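# Nest the open wooden boxes, largest upright on table

## Task

Put every open wooden box inside the next larger one so they form a single nested stack, each box resting flat with its opening facing up (some start tipped on a side or upside down, so turn those over). The largest box must stand upright on the table. The stack only counts if it stays put with no help from the robot, so release the boxes and move both grippers away at the end.

## Robot and tools

Robot: two six-joint arms named left_arm and right_arm, each ending in a two-finger parallel gripper. All positions use one shared scene frame. The origin is the table centre, the table surface is at z = +0.020 m, and +z is up. The arms face each other across the table. left_arm's base is on the +y side at (+0.138, +0.512, +0.126) m; right_arm's base is at (-0.051, -0.430, +0.153) m. The arm names do not match the left or right of any image.

Gripper frame: the fingers extend along the gripper's +x axis and close along its y axis. end_effector_position is the midpoint between the finger pads, about 3 to 4 cm short of the fingertips. Reported hand positions can be a little wrong, especially at long reach.

execute_actions(actions): actions is a list of actions. Each action is a list of 1 to 15 rows, and each row lasts one control step (1/30 s). If an action has fewer than 15 rows, its last row is repeated to fill the 15 steps. Every row contains 16 numbers, always covering both arms, even when only one moves: left_arm x, y, z, qw, qx, qy, qz, opening, followed by right_arm in the same order. x, y, z is an absolute target for that gripper's end_effector_position, in metres in the scene frame. qw, qx, qy, qz is an absolute target orientation, a quaternion with w first, also in the scene frame. opening ranges from -1 to +1. +1 is fully open (0.088 m). Empty fingers touch at about -0.80, and values below that close them no further. Fully closing from open takes at least about 0.5 s. An action is rejected for both arms if any target is more than 0.6 m from that gripper's current position along any of the gripper's own axes. If the first action fails this check, or any action is malformed, the whole call is rejected and nothing moves. An empty list just returns the current state and images.

Each step, the controller clips your commanded pose to within 70 mm and 16 degrees of the measured pose, then drives the joints there. If it cannot get both position and orientation, position wins. So a distant target can take several actions, and the arm only reaches the last clipped pose. To keep an arm still or its orientation fixed, resend the same full pose in every row rather than copying drifted values from results.

move(target, speed, blocking): target is one 16-number row, laid out as above, giving absolute poses and openings. Each gripper follows a straight line to its target, and the two paths finish together, taking 0.5 to 10 s. Openings are sent at the start. speed is the top path speed in m/s, from 0.002 to 0.5, default 0.25. Turning is capped at twice that in rad/s. Moves do not slow for obstacles or for the other arm. Faster motion hits harder, and a target set deeper past a contact pushes harder. blocking=false returns after 0.5 s while motion continues. Until its end is seen, use wait or stop before sending any other motion. The result adds a move: line with the outcome (done, off_target, moving, held, fault), the limits that acted (paced means the pose was clipped; held means a check blocked steps, possibly followed by a fast catch-up), and each gripper's distance to its target.

wait(seconds): seconds from 0 to 10. Runs the simulation with the last commands held, and returns early if a running move ends. stop(): brakes a running move, which needs some stopping room; the fingers keep moving. zoom_image(camera, region): region is [x0, y0, x1, y1] in image pixels from the top-left corner, at most 504x504. Cameras: cam_head_left, cam_head_right, cam_high, cam_low, cam_left_wrist, cam_right_wrist. read_manual(section) returns only licence texts. finished_scene(scene) ends the current scene, given its number, and cannot be undone.

Results: each arm's line gives gripper position, quaternion (wxyz), and linear and angular velocities. Hand target lines show the pose the controller is currently driving toward. Step readings list positions at some steps, and HELD flags a step where part of an arm's command was held back. A pose unreachable line means the clearance check altered or blocked that arm. grip_measured is the finger opening on the command scale and may be off by about 1 mm. When squeezing something, it reads up to 0.061 narrower than the pads really are. Commanding about 0.07 below grip_measured gives a firm hold. Objects thinner than about 3 mm get less force. grip_effort_n is the motor's reported effort in newtons, negative for closing. It also reads high while the fingers are moving or against a stop, is capped near 83 N, and shows n/a at the start.

Joint ranges (rad), base to gripper: -3.054..3.054, 0..3.142, 0..2.356, -1.571..1.571, -1.571..1.571, -3.142..3.142. Load limits (N m): 17.8, 22, 22, 5.8, 5.78, 5.42, and a carried object's weight counts toward them. Reaching a limit causes a torque fault: that arm freezes for 10 s and the rest of the call is dropped. Holding loads heats the motors. A MOTOR HOT line appears from 50 °C, and at 95 °C an OVER-TEMPERATURE FAULT holds the arm, which may then lose power.

Practical cautions: joint friction can leave the gripper short of its target or slightly tilted, so check pose and camera views after each motion and correct as needed. Keep the arms from striking or pressing on each other. Never push or drop boxes off the table. Avoid slamming, hard pushes and drops. Occasional outside tugs or pushes may disturb held or loose boxes. Before finishing, open the grippers and lift both arms clear of the stack.

Each tool is called as name(argument=value, ...) on one line, values as JSON.

## Session

execute_actions(actions=[])

Scene clock: 0.00 s.
left_arm: end_effector_position=(+0.3555, +0.2678, +0.3639) grip_measured=+0.845 grip_effort_n=n/a end_effector_quat_wxyz=(+0.780, +0.094, +0.141, -0.603) end_effector_velocity=(+0.001, +0.001, -0.000) end_effector_angular_velocity=(-0.002, +0.011, +0.010) | right_arm: end_effector_position=(+0.2505, -0.3063, +0.4155) grip_measured=+0.845 grip_effort_n=n/a end_effector_quat_wxyz=(+0.472, -0.822, +0.310, -0.068) end_effector_velocity=(-0.003, -0.002, -0.001) end_effector_angular_velocity=(-0.010, +0.022, -0.001)
Joint positions: left_arm=[-0.448  0.431  0.748 -0.241 -1.053  0.63   0.08 ] | right_arm=[-0.731  1.715  1.17  -0.549  1.001 -1.287  0.08 ]
Joint velocities: left_arm=[-0.002 -0.002 -0.002  0.007 -0.007 -0.007 -0.   ] | right_arm=[-0.002 -0.007 -0.002 -0.022 -0.007 -0.007 -0.   ]
Motor temperatures (°C, as the motors report them): left_arm=[28 28 25 25 27 26] | right_arm=[25 26 25 26 25 27]
Heat: left arm: hottest waist 28 °C (+0.0 °C/min); right arm: hottest wrist roll 27 °C (+0.0 °C/min).
Hand target (left_arm): +0.356, +0.268, +0.364; +0.780, +0.094, +0.141, -0.603
Hand target (right_arm): +0.251, -0.306, +0.415; -0.472, +0.822, -0.310, +0.068

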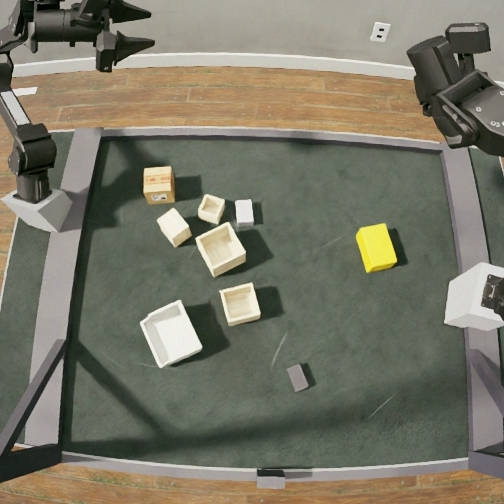

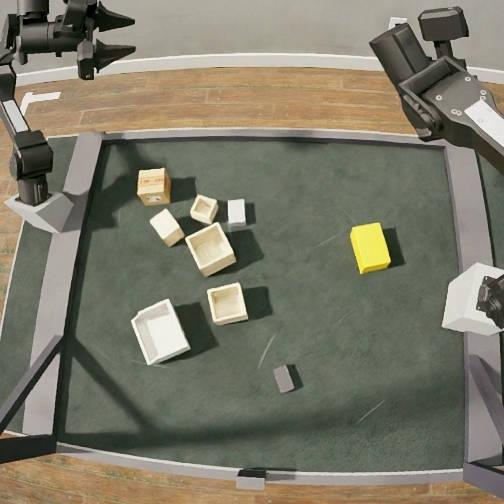

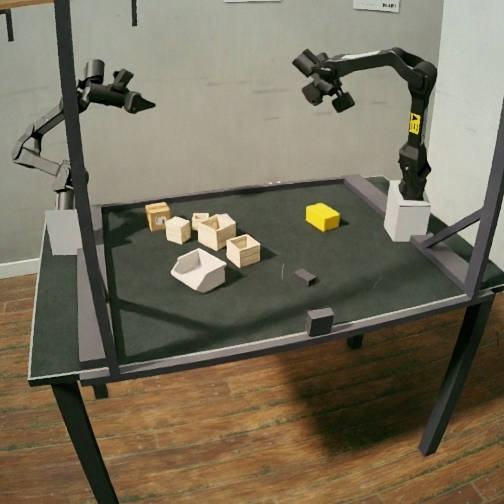

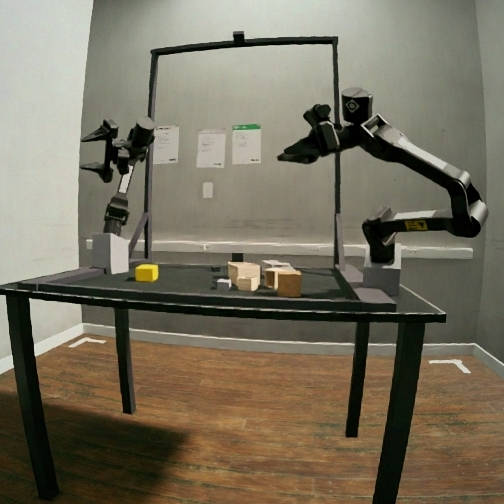

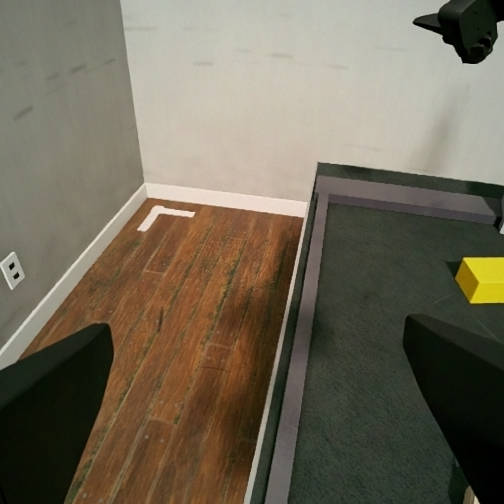

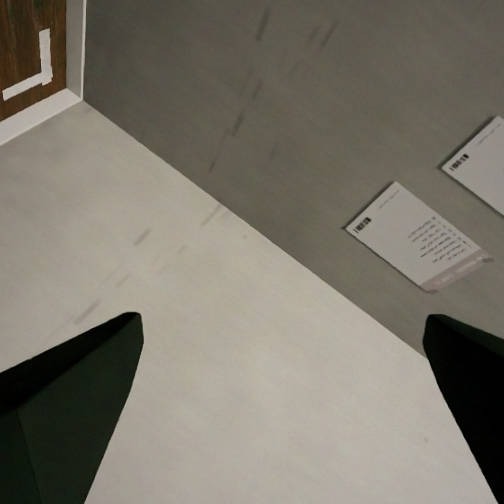

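zoom_image(camera="cam_head_left", region=[120, 150, 300, 340])

zoom_image(camera="cam_head_right", region=[110, 150, 290, 340])

zoom_image(camera="cam_high", region=[130, 190, 290, 310])

zoom_image(camera="cam_low", region=[190, 240, 330, 310])

Region (120, 150, 300, 340) of cam_head_left's 504x504 image, scaled by 2.653, with more detail than that image has; it fills the left 477 columns of this view, and the rest is white.

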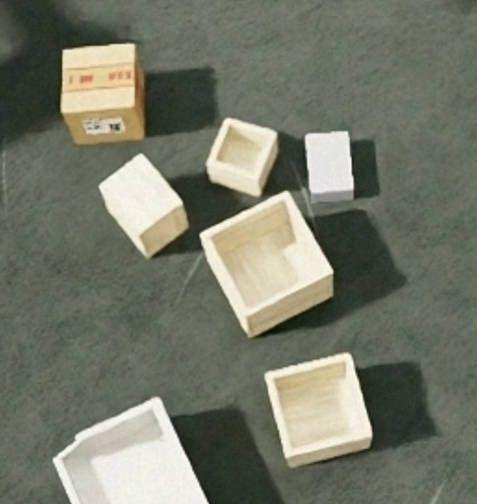

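Region (110, 150, 290, 340) of cam_head_right's 504x504 image, scaled by 2.653, with more detail than that image has; it fills the left 477 columns of this view, and the rest is white.

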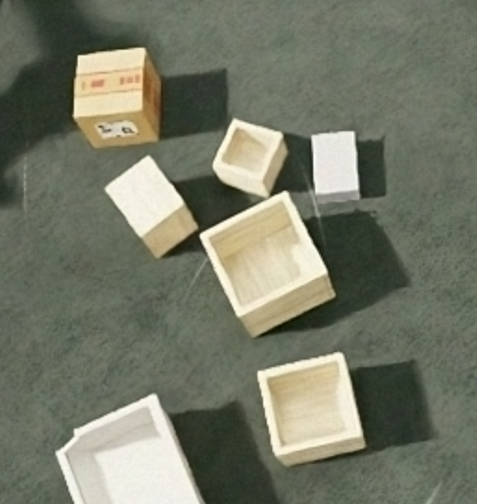

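Region (130, 190, 290, 310) of cam_high's 504x504 image, scaled by 3.150, with more detail than that image has; it fills the top 378 rows of this view, and the rest is white.

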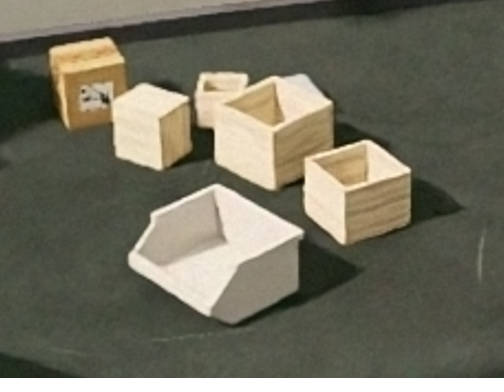

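Region (190, 240, 330, 310) of cam_low's 504x504 image, scaled by 3.600, with more detail than that image has.

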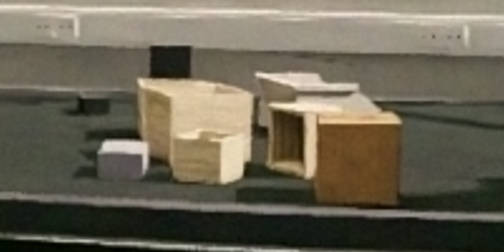

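zoom_image(camera="cam_head_left", region=[180, 180, 270, 290])

zoom_image(camera="cam_head_left", region=[135, 155, 235, 255])

zoom_image(camera="cam_low", region=[210, 250, 310, 300])

Region (180, 180, 270, 290) of cam_head_left's 504x504 image, scaled by 4.582, with more detail than that image has; it fills the left 412 columns of this view, and the rest is white.

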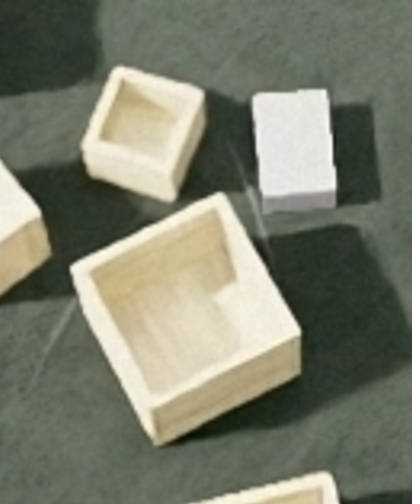

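Region (135, 155, 235, 255) of cam_head_left's 504x504 image, scaled by 5.040, with more detail than that image has.

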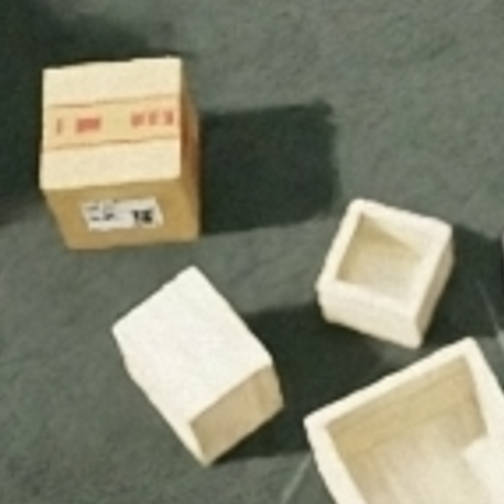

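Region (210, 250, 310, 300) of cam_low's 504x504 image, scaled by 5.040, with more detail than that image has.

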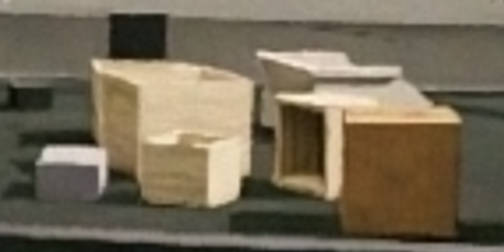

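move(target=[0.11,0.17,0.24,0.5,0.5,0.5,-0.5,1, 0.2505,-0.3063,0.4155,0.472,-0.822,0.310,-0.068,1], speed=0.3)

Scene clock: 6.57 s.
left_arm: end_effector_position=(+0.1147, +0.1705, +0.2445) grip_measured=+1.000 grip_effort_n=15.6 end_effector_quat_wxyz=(+0.503, +0.499, +0.497, -0.501) end_effector_velocity=(-0.001, +0.001, -0.003) end_effector_angular_velocity=(+0.007, -0.017, -0.008) | right_arm: end_effector_position=(+0.2505, -0.3063, +0.4155) grip_measured=+1.000 grip_effort_n=12.3 end_effector_quat_wxyz=(+0.472, -0.822, +0.310, -0.068) end_effector_velocity=(-0.002, -0.005, +0.001) end_effector_angular_velocity=(-0.016, +0.013, -0.015)
Joint positions: left_arm=[-0.348  1.975  1.608 -1.474 -0.651 -0.7    0.088] | right_arm=[-0.731  1.715  1.17  -0.549  1.001 -1.287  0.088]
Joint velocities: left_arm=[-0.002  0.012 -0.002 -0.007 -0.007 -0.007  0.   ] | right_arm=[-0.007 -0.002  0.002 -0.022  0.007 -0.007  0.   ]
Motor temperatures (°C, as the motors report them): left_arm=[28 28 25 25 27 26] | right_arm=[25 27 26 27 25 27]
Heat: left arm: hottest waist 28 °C (+0.0 °C/min); right arm: hottest shoulder 27 °C (+0.0 °C/min).
Hand target (left_arm): +0.113, +0.169, +0.242; +0.503, +0.501, +0.500, -0.497
Hand target (right_arm): +0.251, -0.306, +0.415; -0.472, +0.822, -0.310, +0.068
Off the commanded pose (left_arm): 0.007 m, 1 deg.
Off the commanded pose (right_arm): 0.000 m, 0 deg.
move: done
camera_calibration (this result's frames):
cam_left_wrist: T_world_to_cam=[[-0.999625, -0.0133992, 0.0238708, 0.116567], [-0.00524981, 0.949665, 0.313223, -0.201731], [-0.0268662, 0.31298, -0.94938, 0.256581], [0, 0, 0, 1]] pos_world=[0.122358, 0.112834, 0.303997]

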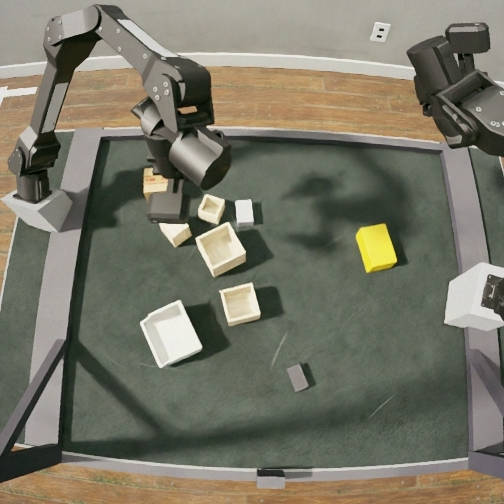

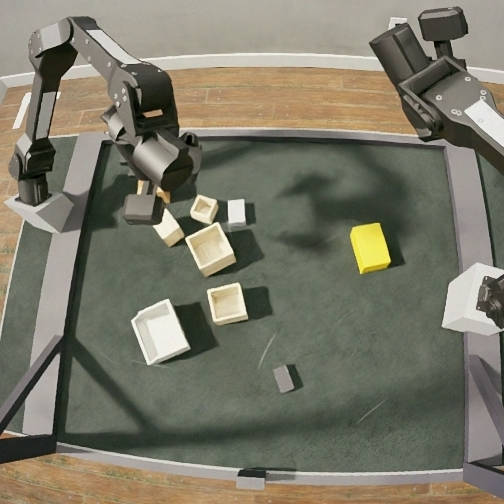

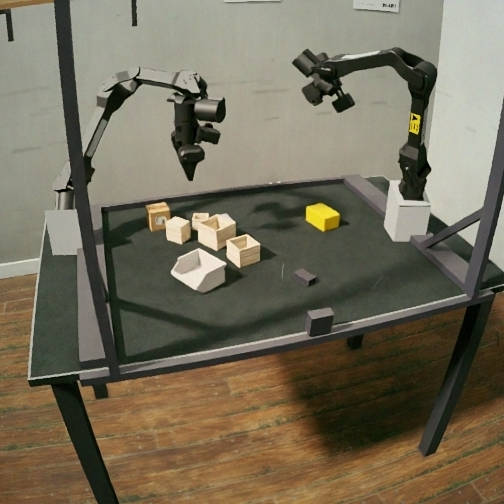

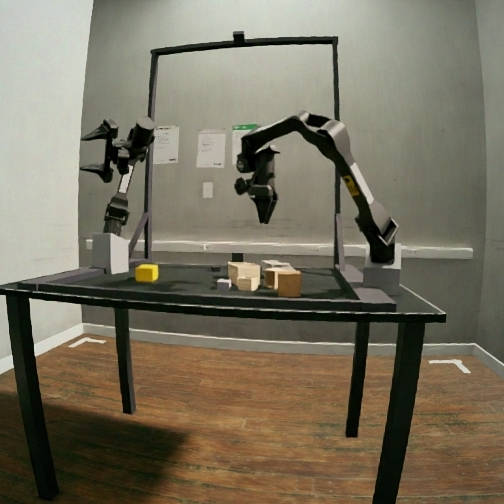

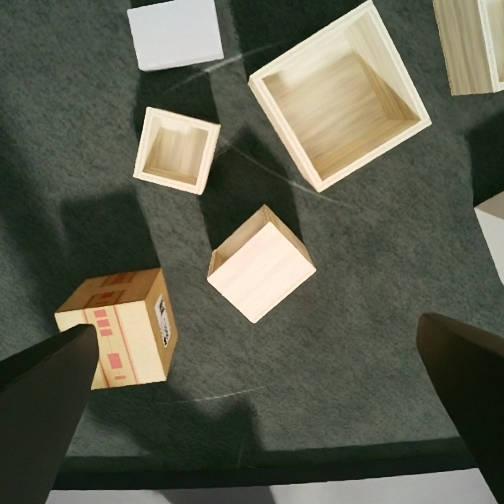

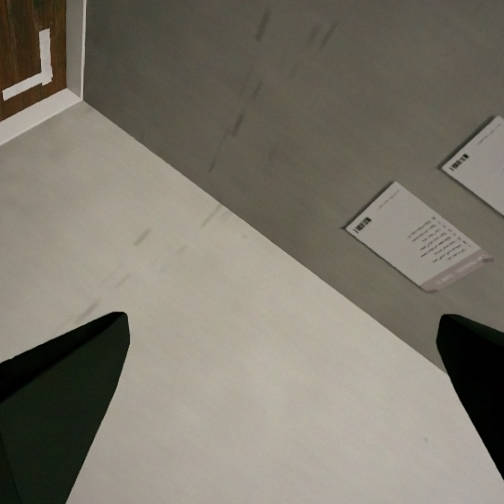

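zoom_image(camera="cam_left_wrist", region=[120, 0, 440, 330])

Region (120, 0, 440, 330) of cam_left_wrist's 504x504 image, scaled by 1.527, with more detail than that image has; it fills the left 489 columns of this view, and the rest is white.

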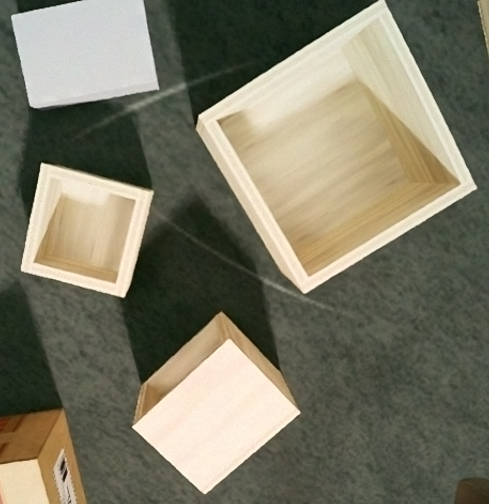

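zoom_image(camera="cam_left_wrist", region=[240, 40, 360, 200])

zoom_image(camera="cam_left_wrist", region=[120, 90, 330, 330])

Region (240, 40, 360, 200) of cam_left_wrist's 504x504 image, scaled by 3.150, with more detail than that image has; it fills the left 378 columns of this view, and the rest is white.

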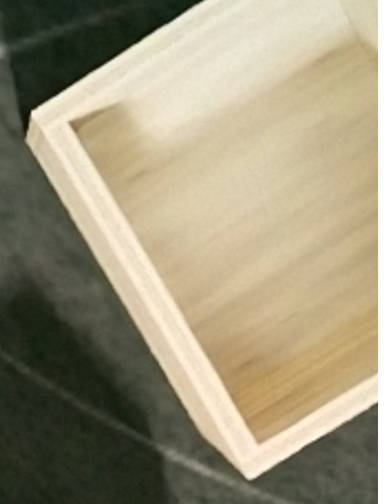

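Region (120, 90, 330, 330) of cam_left_wrist's 504x504 image, scaled by 2.100, with more detail than that image has; it fills the left 441 columns of this view, and the rest is white.

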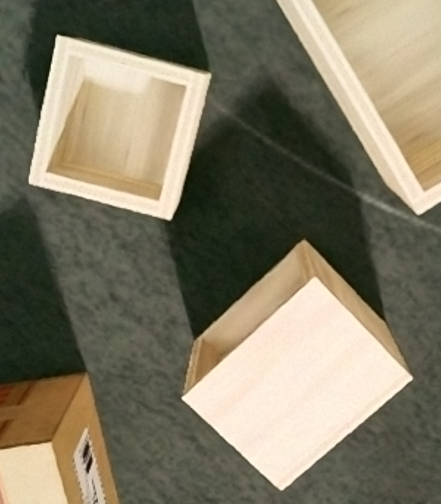

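zoom_image(camera="cam_left_wrist", region=[125, 95, 235, 205])

zoom_image(camera="cam_left_wrist", region=[195, 195, 325, 330])

Region (125, 95, 235, 205) of cam_left_wrist's 504x504 image, scaled by 4.582, with more detail than that image has.

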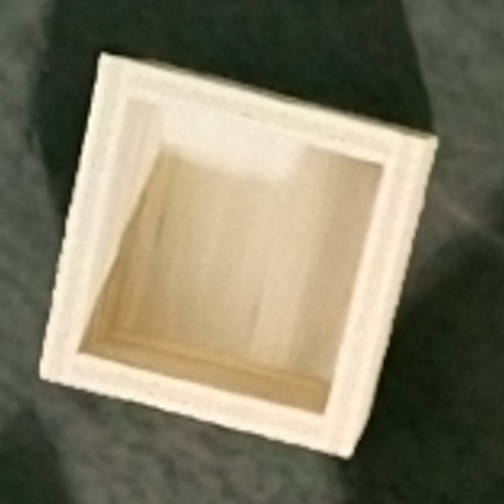

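Region (195, 195, 325, 330) of cam_left_wrist's 504x504 image, scaled by 3.733, with more detail than that image has; it fills the left 485 columns of this view, and the rest is white.

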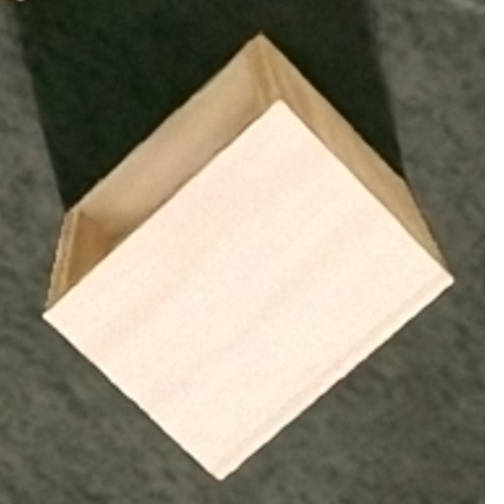

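move(target=[0.1187,0.1952,0.13,0.5286,0.3181,0.7549,-0.2227,0.65, 0.2505,-0.3063,0.4155,0.472,-0.822,0.310,-0.068,1], speed=0.2)

Scene clock: 12.60 s.
left_arm: end_effector_position=(+0.1158, +0.1941, +0.1300) grip_measured=+0.653 grip_effort_n=-15.6 end_effector_quat_wxyz=(+0.528, +0.324, +0.752, -0.225) end_effector_velocity=(+0.002, +0.001, +0.002) end_effector_angular_velocity=(-0.001, -0.009, +0.002) | right_arm: end_effector_position=(+0.2505, -0.3063, +0.4155) grip_measured=+1.000 grip_effort_n=12.3 end_effector_quat_wxyz=(+0.472, -0.822, +0.310, -0.068) end_effector_velocity=(+0.001, -0.000, -0.000) end_effector_angular_velocity=(+0.003, +0.002, +0.006)
Joint positions: left_arm=[-0.036  1.971  1.319 -1.128 -0.378 -1.163  0.071] | right_arm=[-0.731  1.715  1.17  -0.549  1.001 -1.287  0.088]
Joint velocities: left_arm=[-0.002 -0.007 -0.002 -0.007 -0.007 -0.007 -0.   ] | right_arm=[-0.002 -0.002 -0.002  0.007 -0.007 -0.007  0.   ]
Motor temperatures (°C, as the motors report them): left_arm=[29 29 25 25 27 26] | right_arm=[25 28 27 27 25 27]
Heat: left arm: hottest waist 29 °C (+4.8 °C/min); right arm: hottest shoulder 28 °C (+4.8 °C/min).
Hand target (left_arm): +0.118, +0.196, +0.130; +0.529, +0.319, +0.755, -0.222
Hand target (right_arm): +0.251, -0.306, +0.415; -0.472, +0.822, -0.310, +0.068
Off the commanded pose (left_arm): 0.003 m, 1 deg.
Off the commanded pose (right_arm): 0.000 m, 0 deg.
move: done
camera_calibration (this result's frames):
cam_left_wrist: T_world_to_cam=[[-0.709343, -0.70461, 0.0188859, 0.221925], [-0.541852, 0.562237, 0.624729, -0.091454], [-0.450809, 0.432914, -0.780613, 0.144416], [0, 0, 0, 1]] pos_world=[0.172971, 0.14527, 0.165676]

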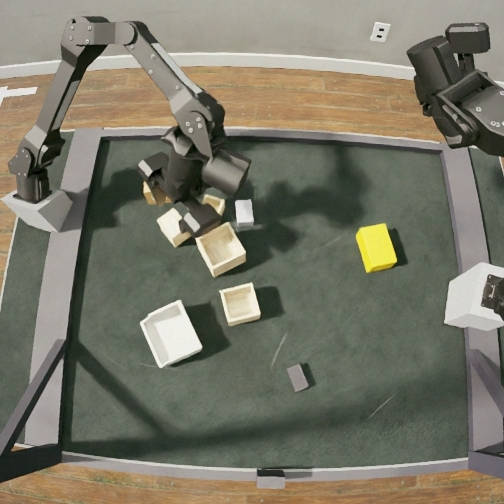

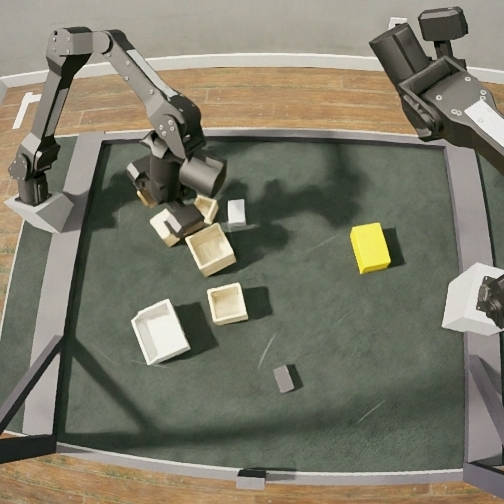

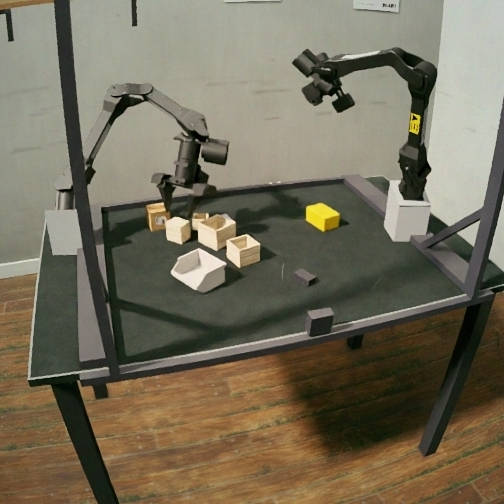

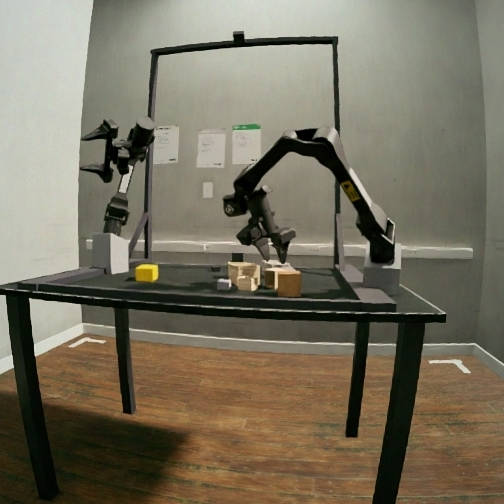

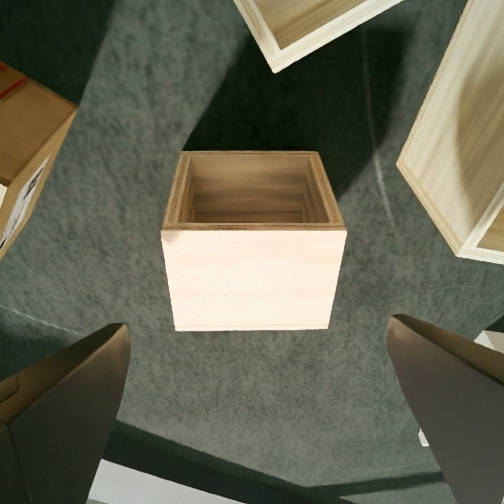

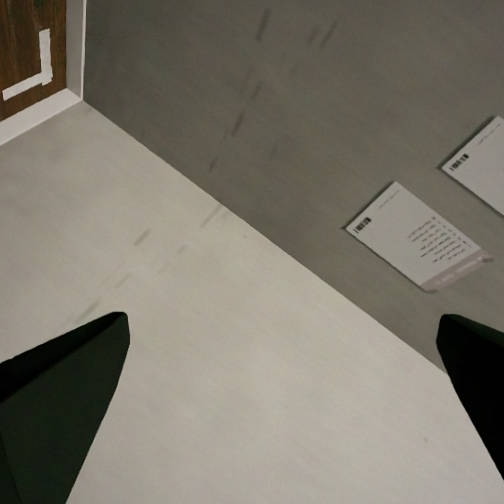

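move(target=[0.1195,0.1955,0.068,0.5286,0.3181,0.7549,-0.2227,0.65, 0.2505,-0.3063,0.4155,0.472,-0.822,0.310,-0.068,1], speed=0.1)

Scene clock: 13.67 s.
left_arm: end_effector_position=(+0.1209, +0.1908, +0.0738) grip_measured=+0.653 grip_effort_n=-15.6 end_effector_quat_wxyz=(+0.531, +0.308, +0.757, -0.225) end_effector_velocity=(-0.000, +0.002, +0.002) end_effector_angular_velocity=(-0.006, -0.002, -0.032) | right_arm: end_effector_position=(+0.2505, -0.3063, +0.4155) grip_measured=+1.000 grip_effort_n=12.3 end_effector_quat_wxyz=(+0.472, -0.822, +0.310, -0.068) end_effector_velocity=(-0.001, -0.001, -0.001) end_effector_angular_velocity=(-0.005, +0.014, +0.002)
Joint positions: left_arm=[ 0.085  2.018  1.218 -0.904 -0.393 -1.045  0.071] | right_arm=[-0.731  1.715  1.17  -0.549  1.001 -1.287  0.088]
Joint velocities: left_arm=[-0.007 -0.002 -0.002 -0.007 -0.007  0.022 -0.   ] | right_arm=[-0.002 -0.002 -0.002 -0.007 -0.007 -0.007  0.   ]
Motor temperatures (°C, as the motors report them): left_arm=[29 29 25 25 27 26] | right_arm=[25 28 27 27 25 27]
Heat: left arm: hottest waist 29 °C (+4.4 °C/min); right arm: hottest shoulder 28 °C (+4.4 °C/min).
Hand target (left_arm): +0.119, +0.196, +0.068; +0.528, +0.318, +0.755, -0.223
Hand target (right_arm): +0.251, -0.306, +0.415; -0.472, +0.822, -0.310, +0.068
Off the commanded pose (left_arm): 0.008 m, 1 deg.
Off the commanded pose (right_arm): 0.000 m, 0 deg.
move: done
camera_calibration (this result's frames):
cam_left_wrist: T_world_to_cam=[[-0.688744, -0.724095, 0.0362878, 0.224219], [-0.55293, 0.556992, 0.6197, -0.0490034], [-0.468934, 0.40675, -0.784, 0.111683], [0, 0, 0, 1]] pos_world=[0.179706, 0.144223, 0.109791]

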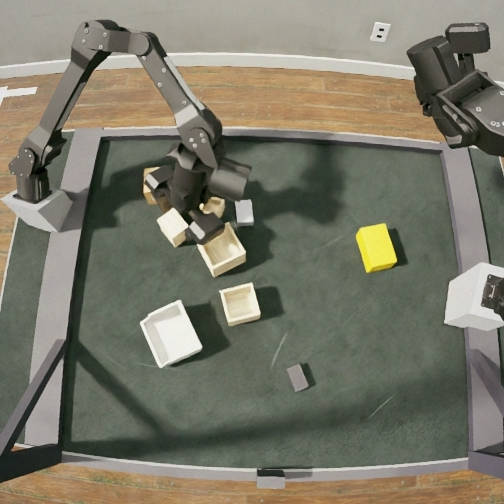

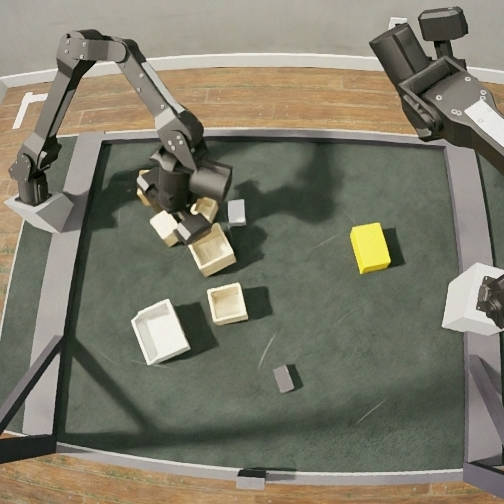

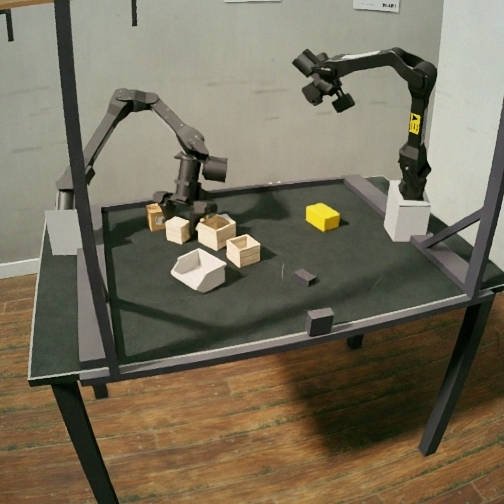

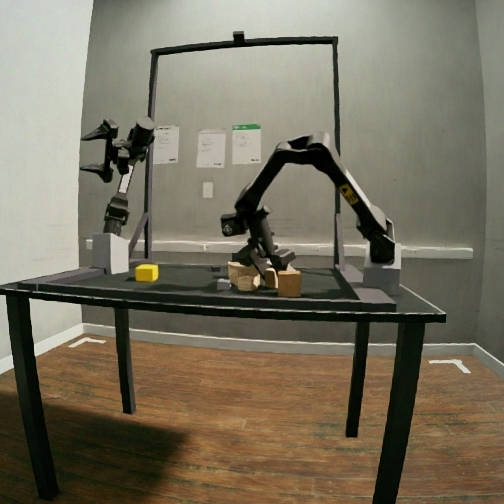

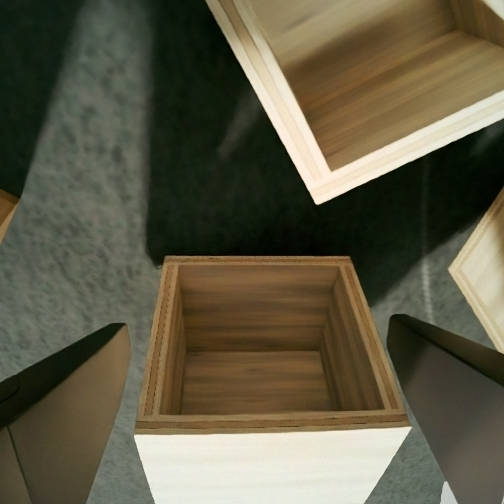

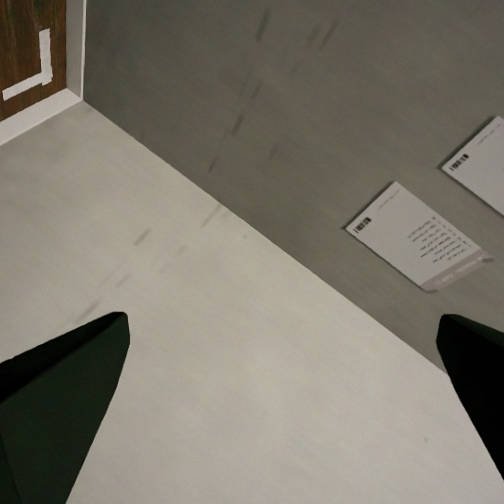

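execute_actions(actions=[[[0.1173,0.1999,0.0622,0.5286,0.3181,0.7549,-0.2227,0.65, 0.2505,-0.3063,0.4155,0.472,-0.822,0.310,-0.068,1]]])

Scene clock: 14.43 s.
left_arm: end_effector_position=(+0.1186, +0.1946, +0.0678) grip_measured=+0.653 grip_effort_n=-15.6 end_effector_quat_wxyz=(+0.531, +0.307, +0.757, -0.226) end_effector_velocity=(+0.004, +0.002, +0.000) end_effector_angular_velocity=(-0.000, -0.023, -0.003) | right_arm: end_effector_position=(+0.2505, -0.3063, +0.4155) grip_measured=+1.000 grip_effort_n=12.3 end_effector_quat_wxyz=(+0.472, -0.822, +0.310, -0.068) end_effector_velocity=(-0.002, -0.003, -0.004) end_effector_angular_velocity=(-0.004, +0.021, -0.006)
Joint positions: left_arm=[ 0.089  2.021  1.192 -0.872 -0.394 -1.04   0.071] | right_arm=[-0.731  1.715  1.17  -0.549  1.001 -1.287  0.088]
Joint velocities: left_arm=[-0.002 -0.007 -0.007 -0.007 -0.022 -0.007 -0.   ] | right_arm=[-0.002 -0.002 -0.007 -0.022 -0.007  0.007  0.   ]
Motor temperatures (°C, as the motors report them): left_arm=[29 29 25 25 27 26] | right_arm=[25 28 27 27 25 27]
Heat: left arm: hottest waist 29 °C (+4.2 °C/min); right arm: hottest shoulder 28 °C (+4.2 °C/min).
Hand target (left_arm): +0.117, +0.200, +0.062; +0.529, +0.318, +0.755, -0.223
Hand target (right_arm): +0.251, -0.306, +0.415; -0.472, +0.822, -0.310, +0.068
Off the commanded pose (left_arm): 0.008 m, 1 deg.
Off the commanded pose (right_arm): 0.000 m, 0 deg.
Step readings (end_effector_position):
0: left_arm (+0.1209, +0.1907, +0.0737) | right_arm (+0.2505, -0.3063, +0.4155)
1: left_arm (+0.1206, +0.1907, +0.0732) | right_arm (+0.2505, -0.3063, +0.4155)
2: left_arm (+0.1200, +0.1909, +0.0720) | right_arm (+0.2505, -0.3063, +0.4155)
4: left_arm (+0.1196, +0.1928, +0.0701) | right_arm (+0.2505, -0.3063, +0.4155)
8: left_arm (+0.1187, +0.1952, +0.0679) | right_arm (+0.2505, -0.3063, +0.4155)
15: end_effector_position above
camera_calibration (this result's frames):
cam_left_wrist: T_world_to_cam=[[-0.688435, -0.724368, 0.0367259, 0.225556], [-0.553203, 0.55716, 0.619305, -0.0486763], [-0.469067, 0.406034, -0.784291, 0.104565], [0, 0, 0, 1]] pos_world=[0.177401, 0.148049, 0.103871]

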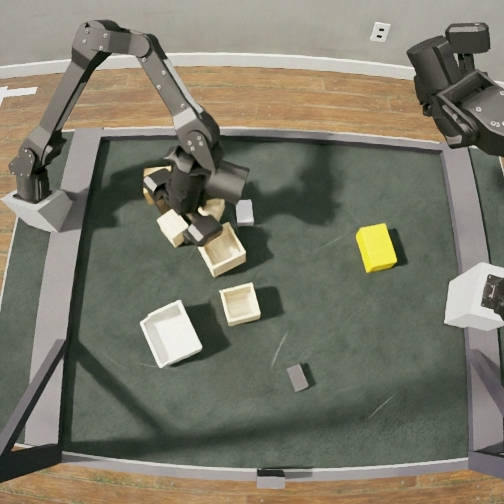

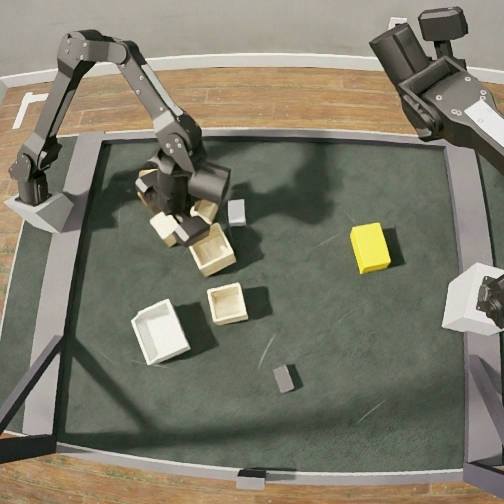

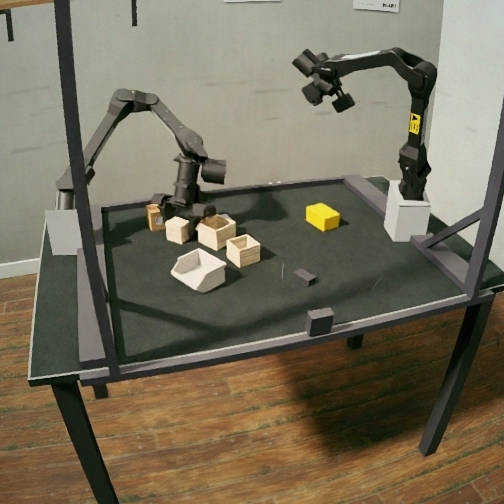

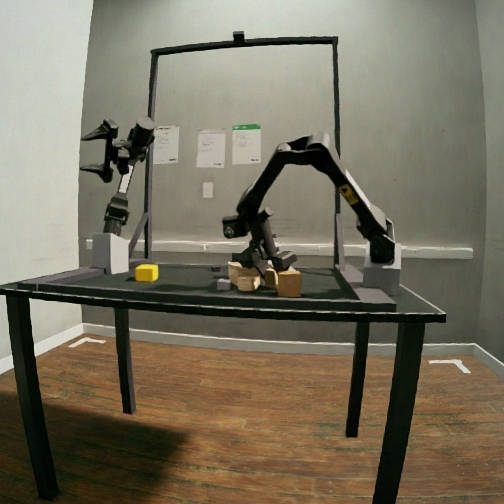

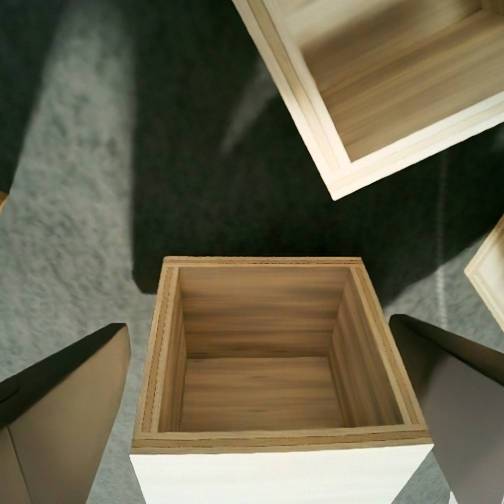

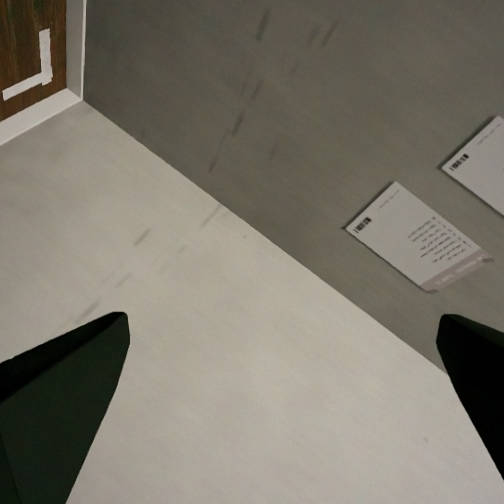

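execute_actions(actions=[[[0.1173,0.1999,0.0622,0.5286,0.3181,0.7549,-0.2227,0.45, 0.2505,-0.3063,0.4155,0.472,-0.822,0.310,-0.068,1],[0.1173,0.1999,0.0622,0.5286,0.3181,0.7549,-0.2227,0.45, 0.2505,-0.3063,0.4155,0.472,-0.822,0.310,-0.068,1],[0.1173,0.1999,0.0622,0.5286,0.3181,0.7549,-0.2227,0.40, 0.2505,-0.3063,0.4155,0.472,-0.822,0.310,-0.068,1],[0.1173,0.1999,0.0622,0.5286,0.3181,0.7549,-0.2227,0.36, 0.2505,-0.3063,0.4155,0.472,-0.822,0.310,-0.068,1],[0.1173,0.1999,0.0622,0.5286,0.3181,0.7549,-0.2227,0.33, 0.2505,-0.3063,0.4155,0.472,-0.822,0.310,-0.068,1],[0.1173,0.1999,0.0622,0.5286,0.3181,0.7549,-0.2227,0.30, 0.2505,-0.3063,0.4155,0.472,-0.822,0.310,-0.068,1],[0.1173,0.1999,0.0622,0.5286,0.3181,0.7549,-0.2227,0.27, 0.2505,-0.3063,0.4155,0.472,-0.822,0.310,-0.068,1],[0.1173,0.1999,0.0622,0.5286,0.3181,0.7549,-0.2227,0.24, 0.2505,-0.3063,0.4155,0.472,-0.822,0.310,-0.068,1],[0.1173,0.1999,0.0622,0.5286,0.3181,0.7549,-0.2227,0.21, 0.2505,-0.3063,0.4155,0.472,-0.822,0.310,-0.068,1],[0.1173,0.1999,0.0622,0.5286,0.3181,0.7549,-0.2227,0.18, 0.2505,-0.3063,0.4155,0.472,-0.822,0.310,-0.068,1]]])

Scene clock: 15.13 s.
left_arm: end_effector_position=(+0.1186, +0.1948, +0.0675) grip_measured=+0.238 grip_effort_n=-83.5 end_effector_quat_wxyz=(+0.531, +0.308, +0.756, -0.226) end_effector_velocity=(-0.001, +0.002, +0.001) end_effector_angular_velocity=(+0.008, +0.005, +0.002) | right_arm: end_effector_position=(+0.2505, -0.3063, +0.4155) grip_measured=+1.000 grip_effort_n=12.3 end_effector_quat_wxyz=(+0.472, -0.822, +0.310, -0.068) end_effector_velocity=(+0.000, -0.001, +0.002) end_effector_angular_velocity=(-0.017, +0.002, -0.001)
Joint positions: left_arm=[ 0.09   2.021  1.191 -0.87  -0.394 -1.038  0.051] | right_arm=[-0.731  1.715  1.17  -0.549  1.001 -1.287  0.088]
Joint velocities: left_arm=[-0.002 -0.002 -0.002 -0.007  0.007 -0.007 -0.   ] | right_arm=[-0.002 -0.002 -0.002  0.007  0.007 -0.022  0.   ]
Motor temperatures (°C, as the motors report them): left_arm=[29 29 25 25 27 26] | right_arm=[25 28 27 27 25 27]
Heat: left arm: hottest waist 29 °C (+4.0 °C/min); right arm: hottest shoulder 28 °C (+4.0 °C/min).
Hand target (left_arm): +0.117, +0.200, +0.062; +0.529, +0.318, +0.755, -0.223
Hand target (right_arm): +0.251, -0.306, +0.415; -0.472, +0.822, -0.310, +0.068
Off the commanded pose (left_arm): 0.007 m, 1 deg.
Off the commanded pose (right_arm): 0.000 m, 0 deg.
Step readings (end_effector_position):
0: left_arm (+0.1186, +0.1947, +0.0678) | right_arm (+0.2505, -0.3063, +0.4155)
1: left_arm (+0.1185, +0.1946, +0.0678) | right_arm (+0.2505, -0.3063, +0.4155)
2: left_arm (+0.1185, +0.1945, +0.0677) | right_arm (+0.2505, -0.3063, +0.4155)
4: left_arm (+0.1186, +0.1948, +0.0676) | right_arm (+0.2505, -0.3063, +0.4155)
8: left_arm (+0.1186, +0.1949, +0.0675) | right_arm (+0.2505, -0.3063, +0.4155)
15: end_effector_position above
camera_calibration (this result's frames):
cam_left_wrist: T_world_to_cam=[[-0.689309, -0.72353, 0.036847, 0.225684], [-0.552582, 0.557977, 0.619124, -0.0488412], [-0.468514, 0.406407, -0.784428, 0.104073], [0, 0, 0, 1]] pos_world=[0.177337, 0.148245, 0.10356]

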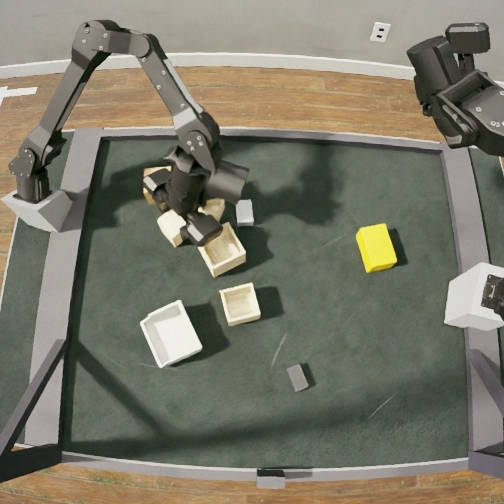

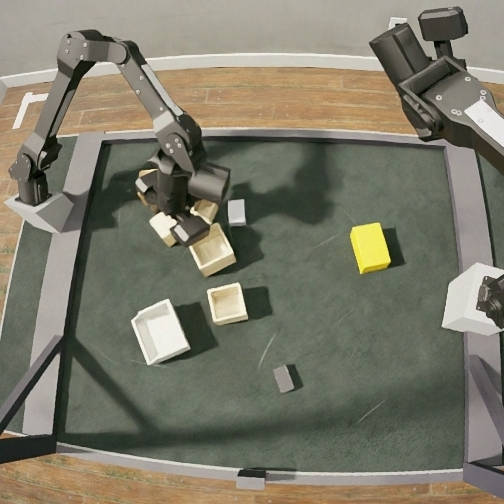

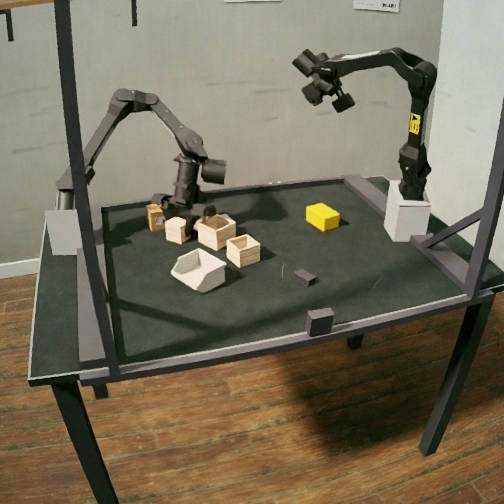

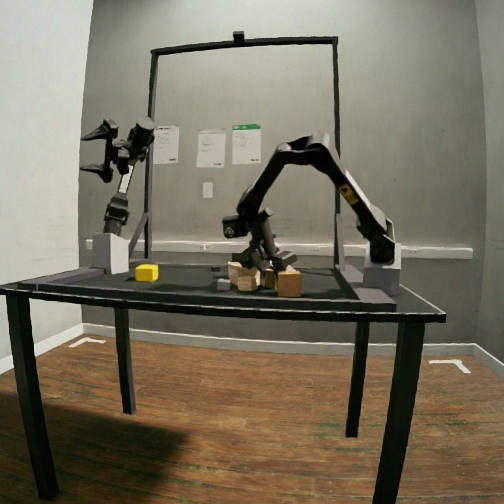

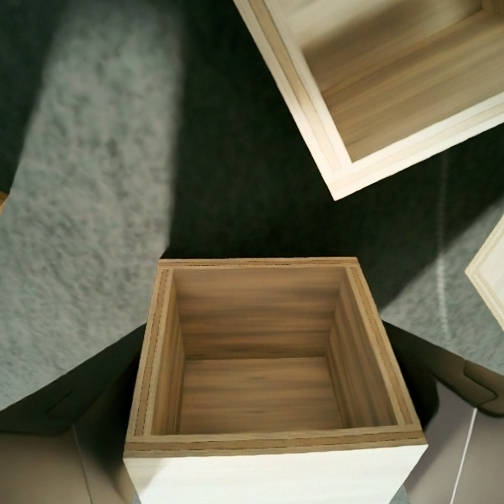

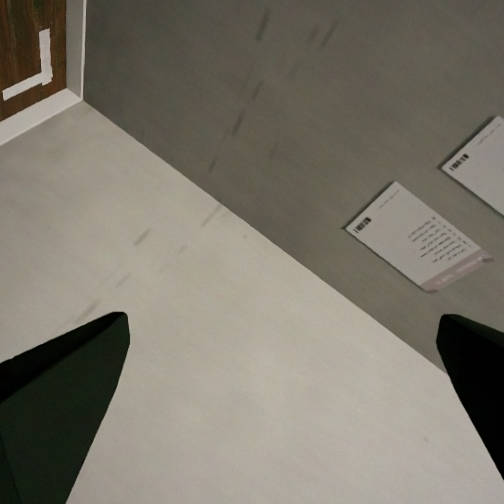

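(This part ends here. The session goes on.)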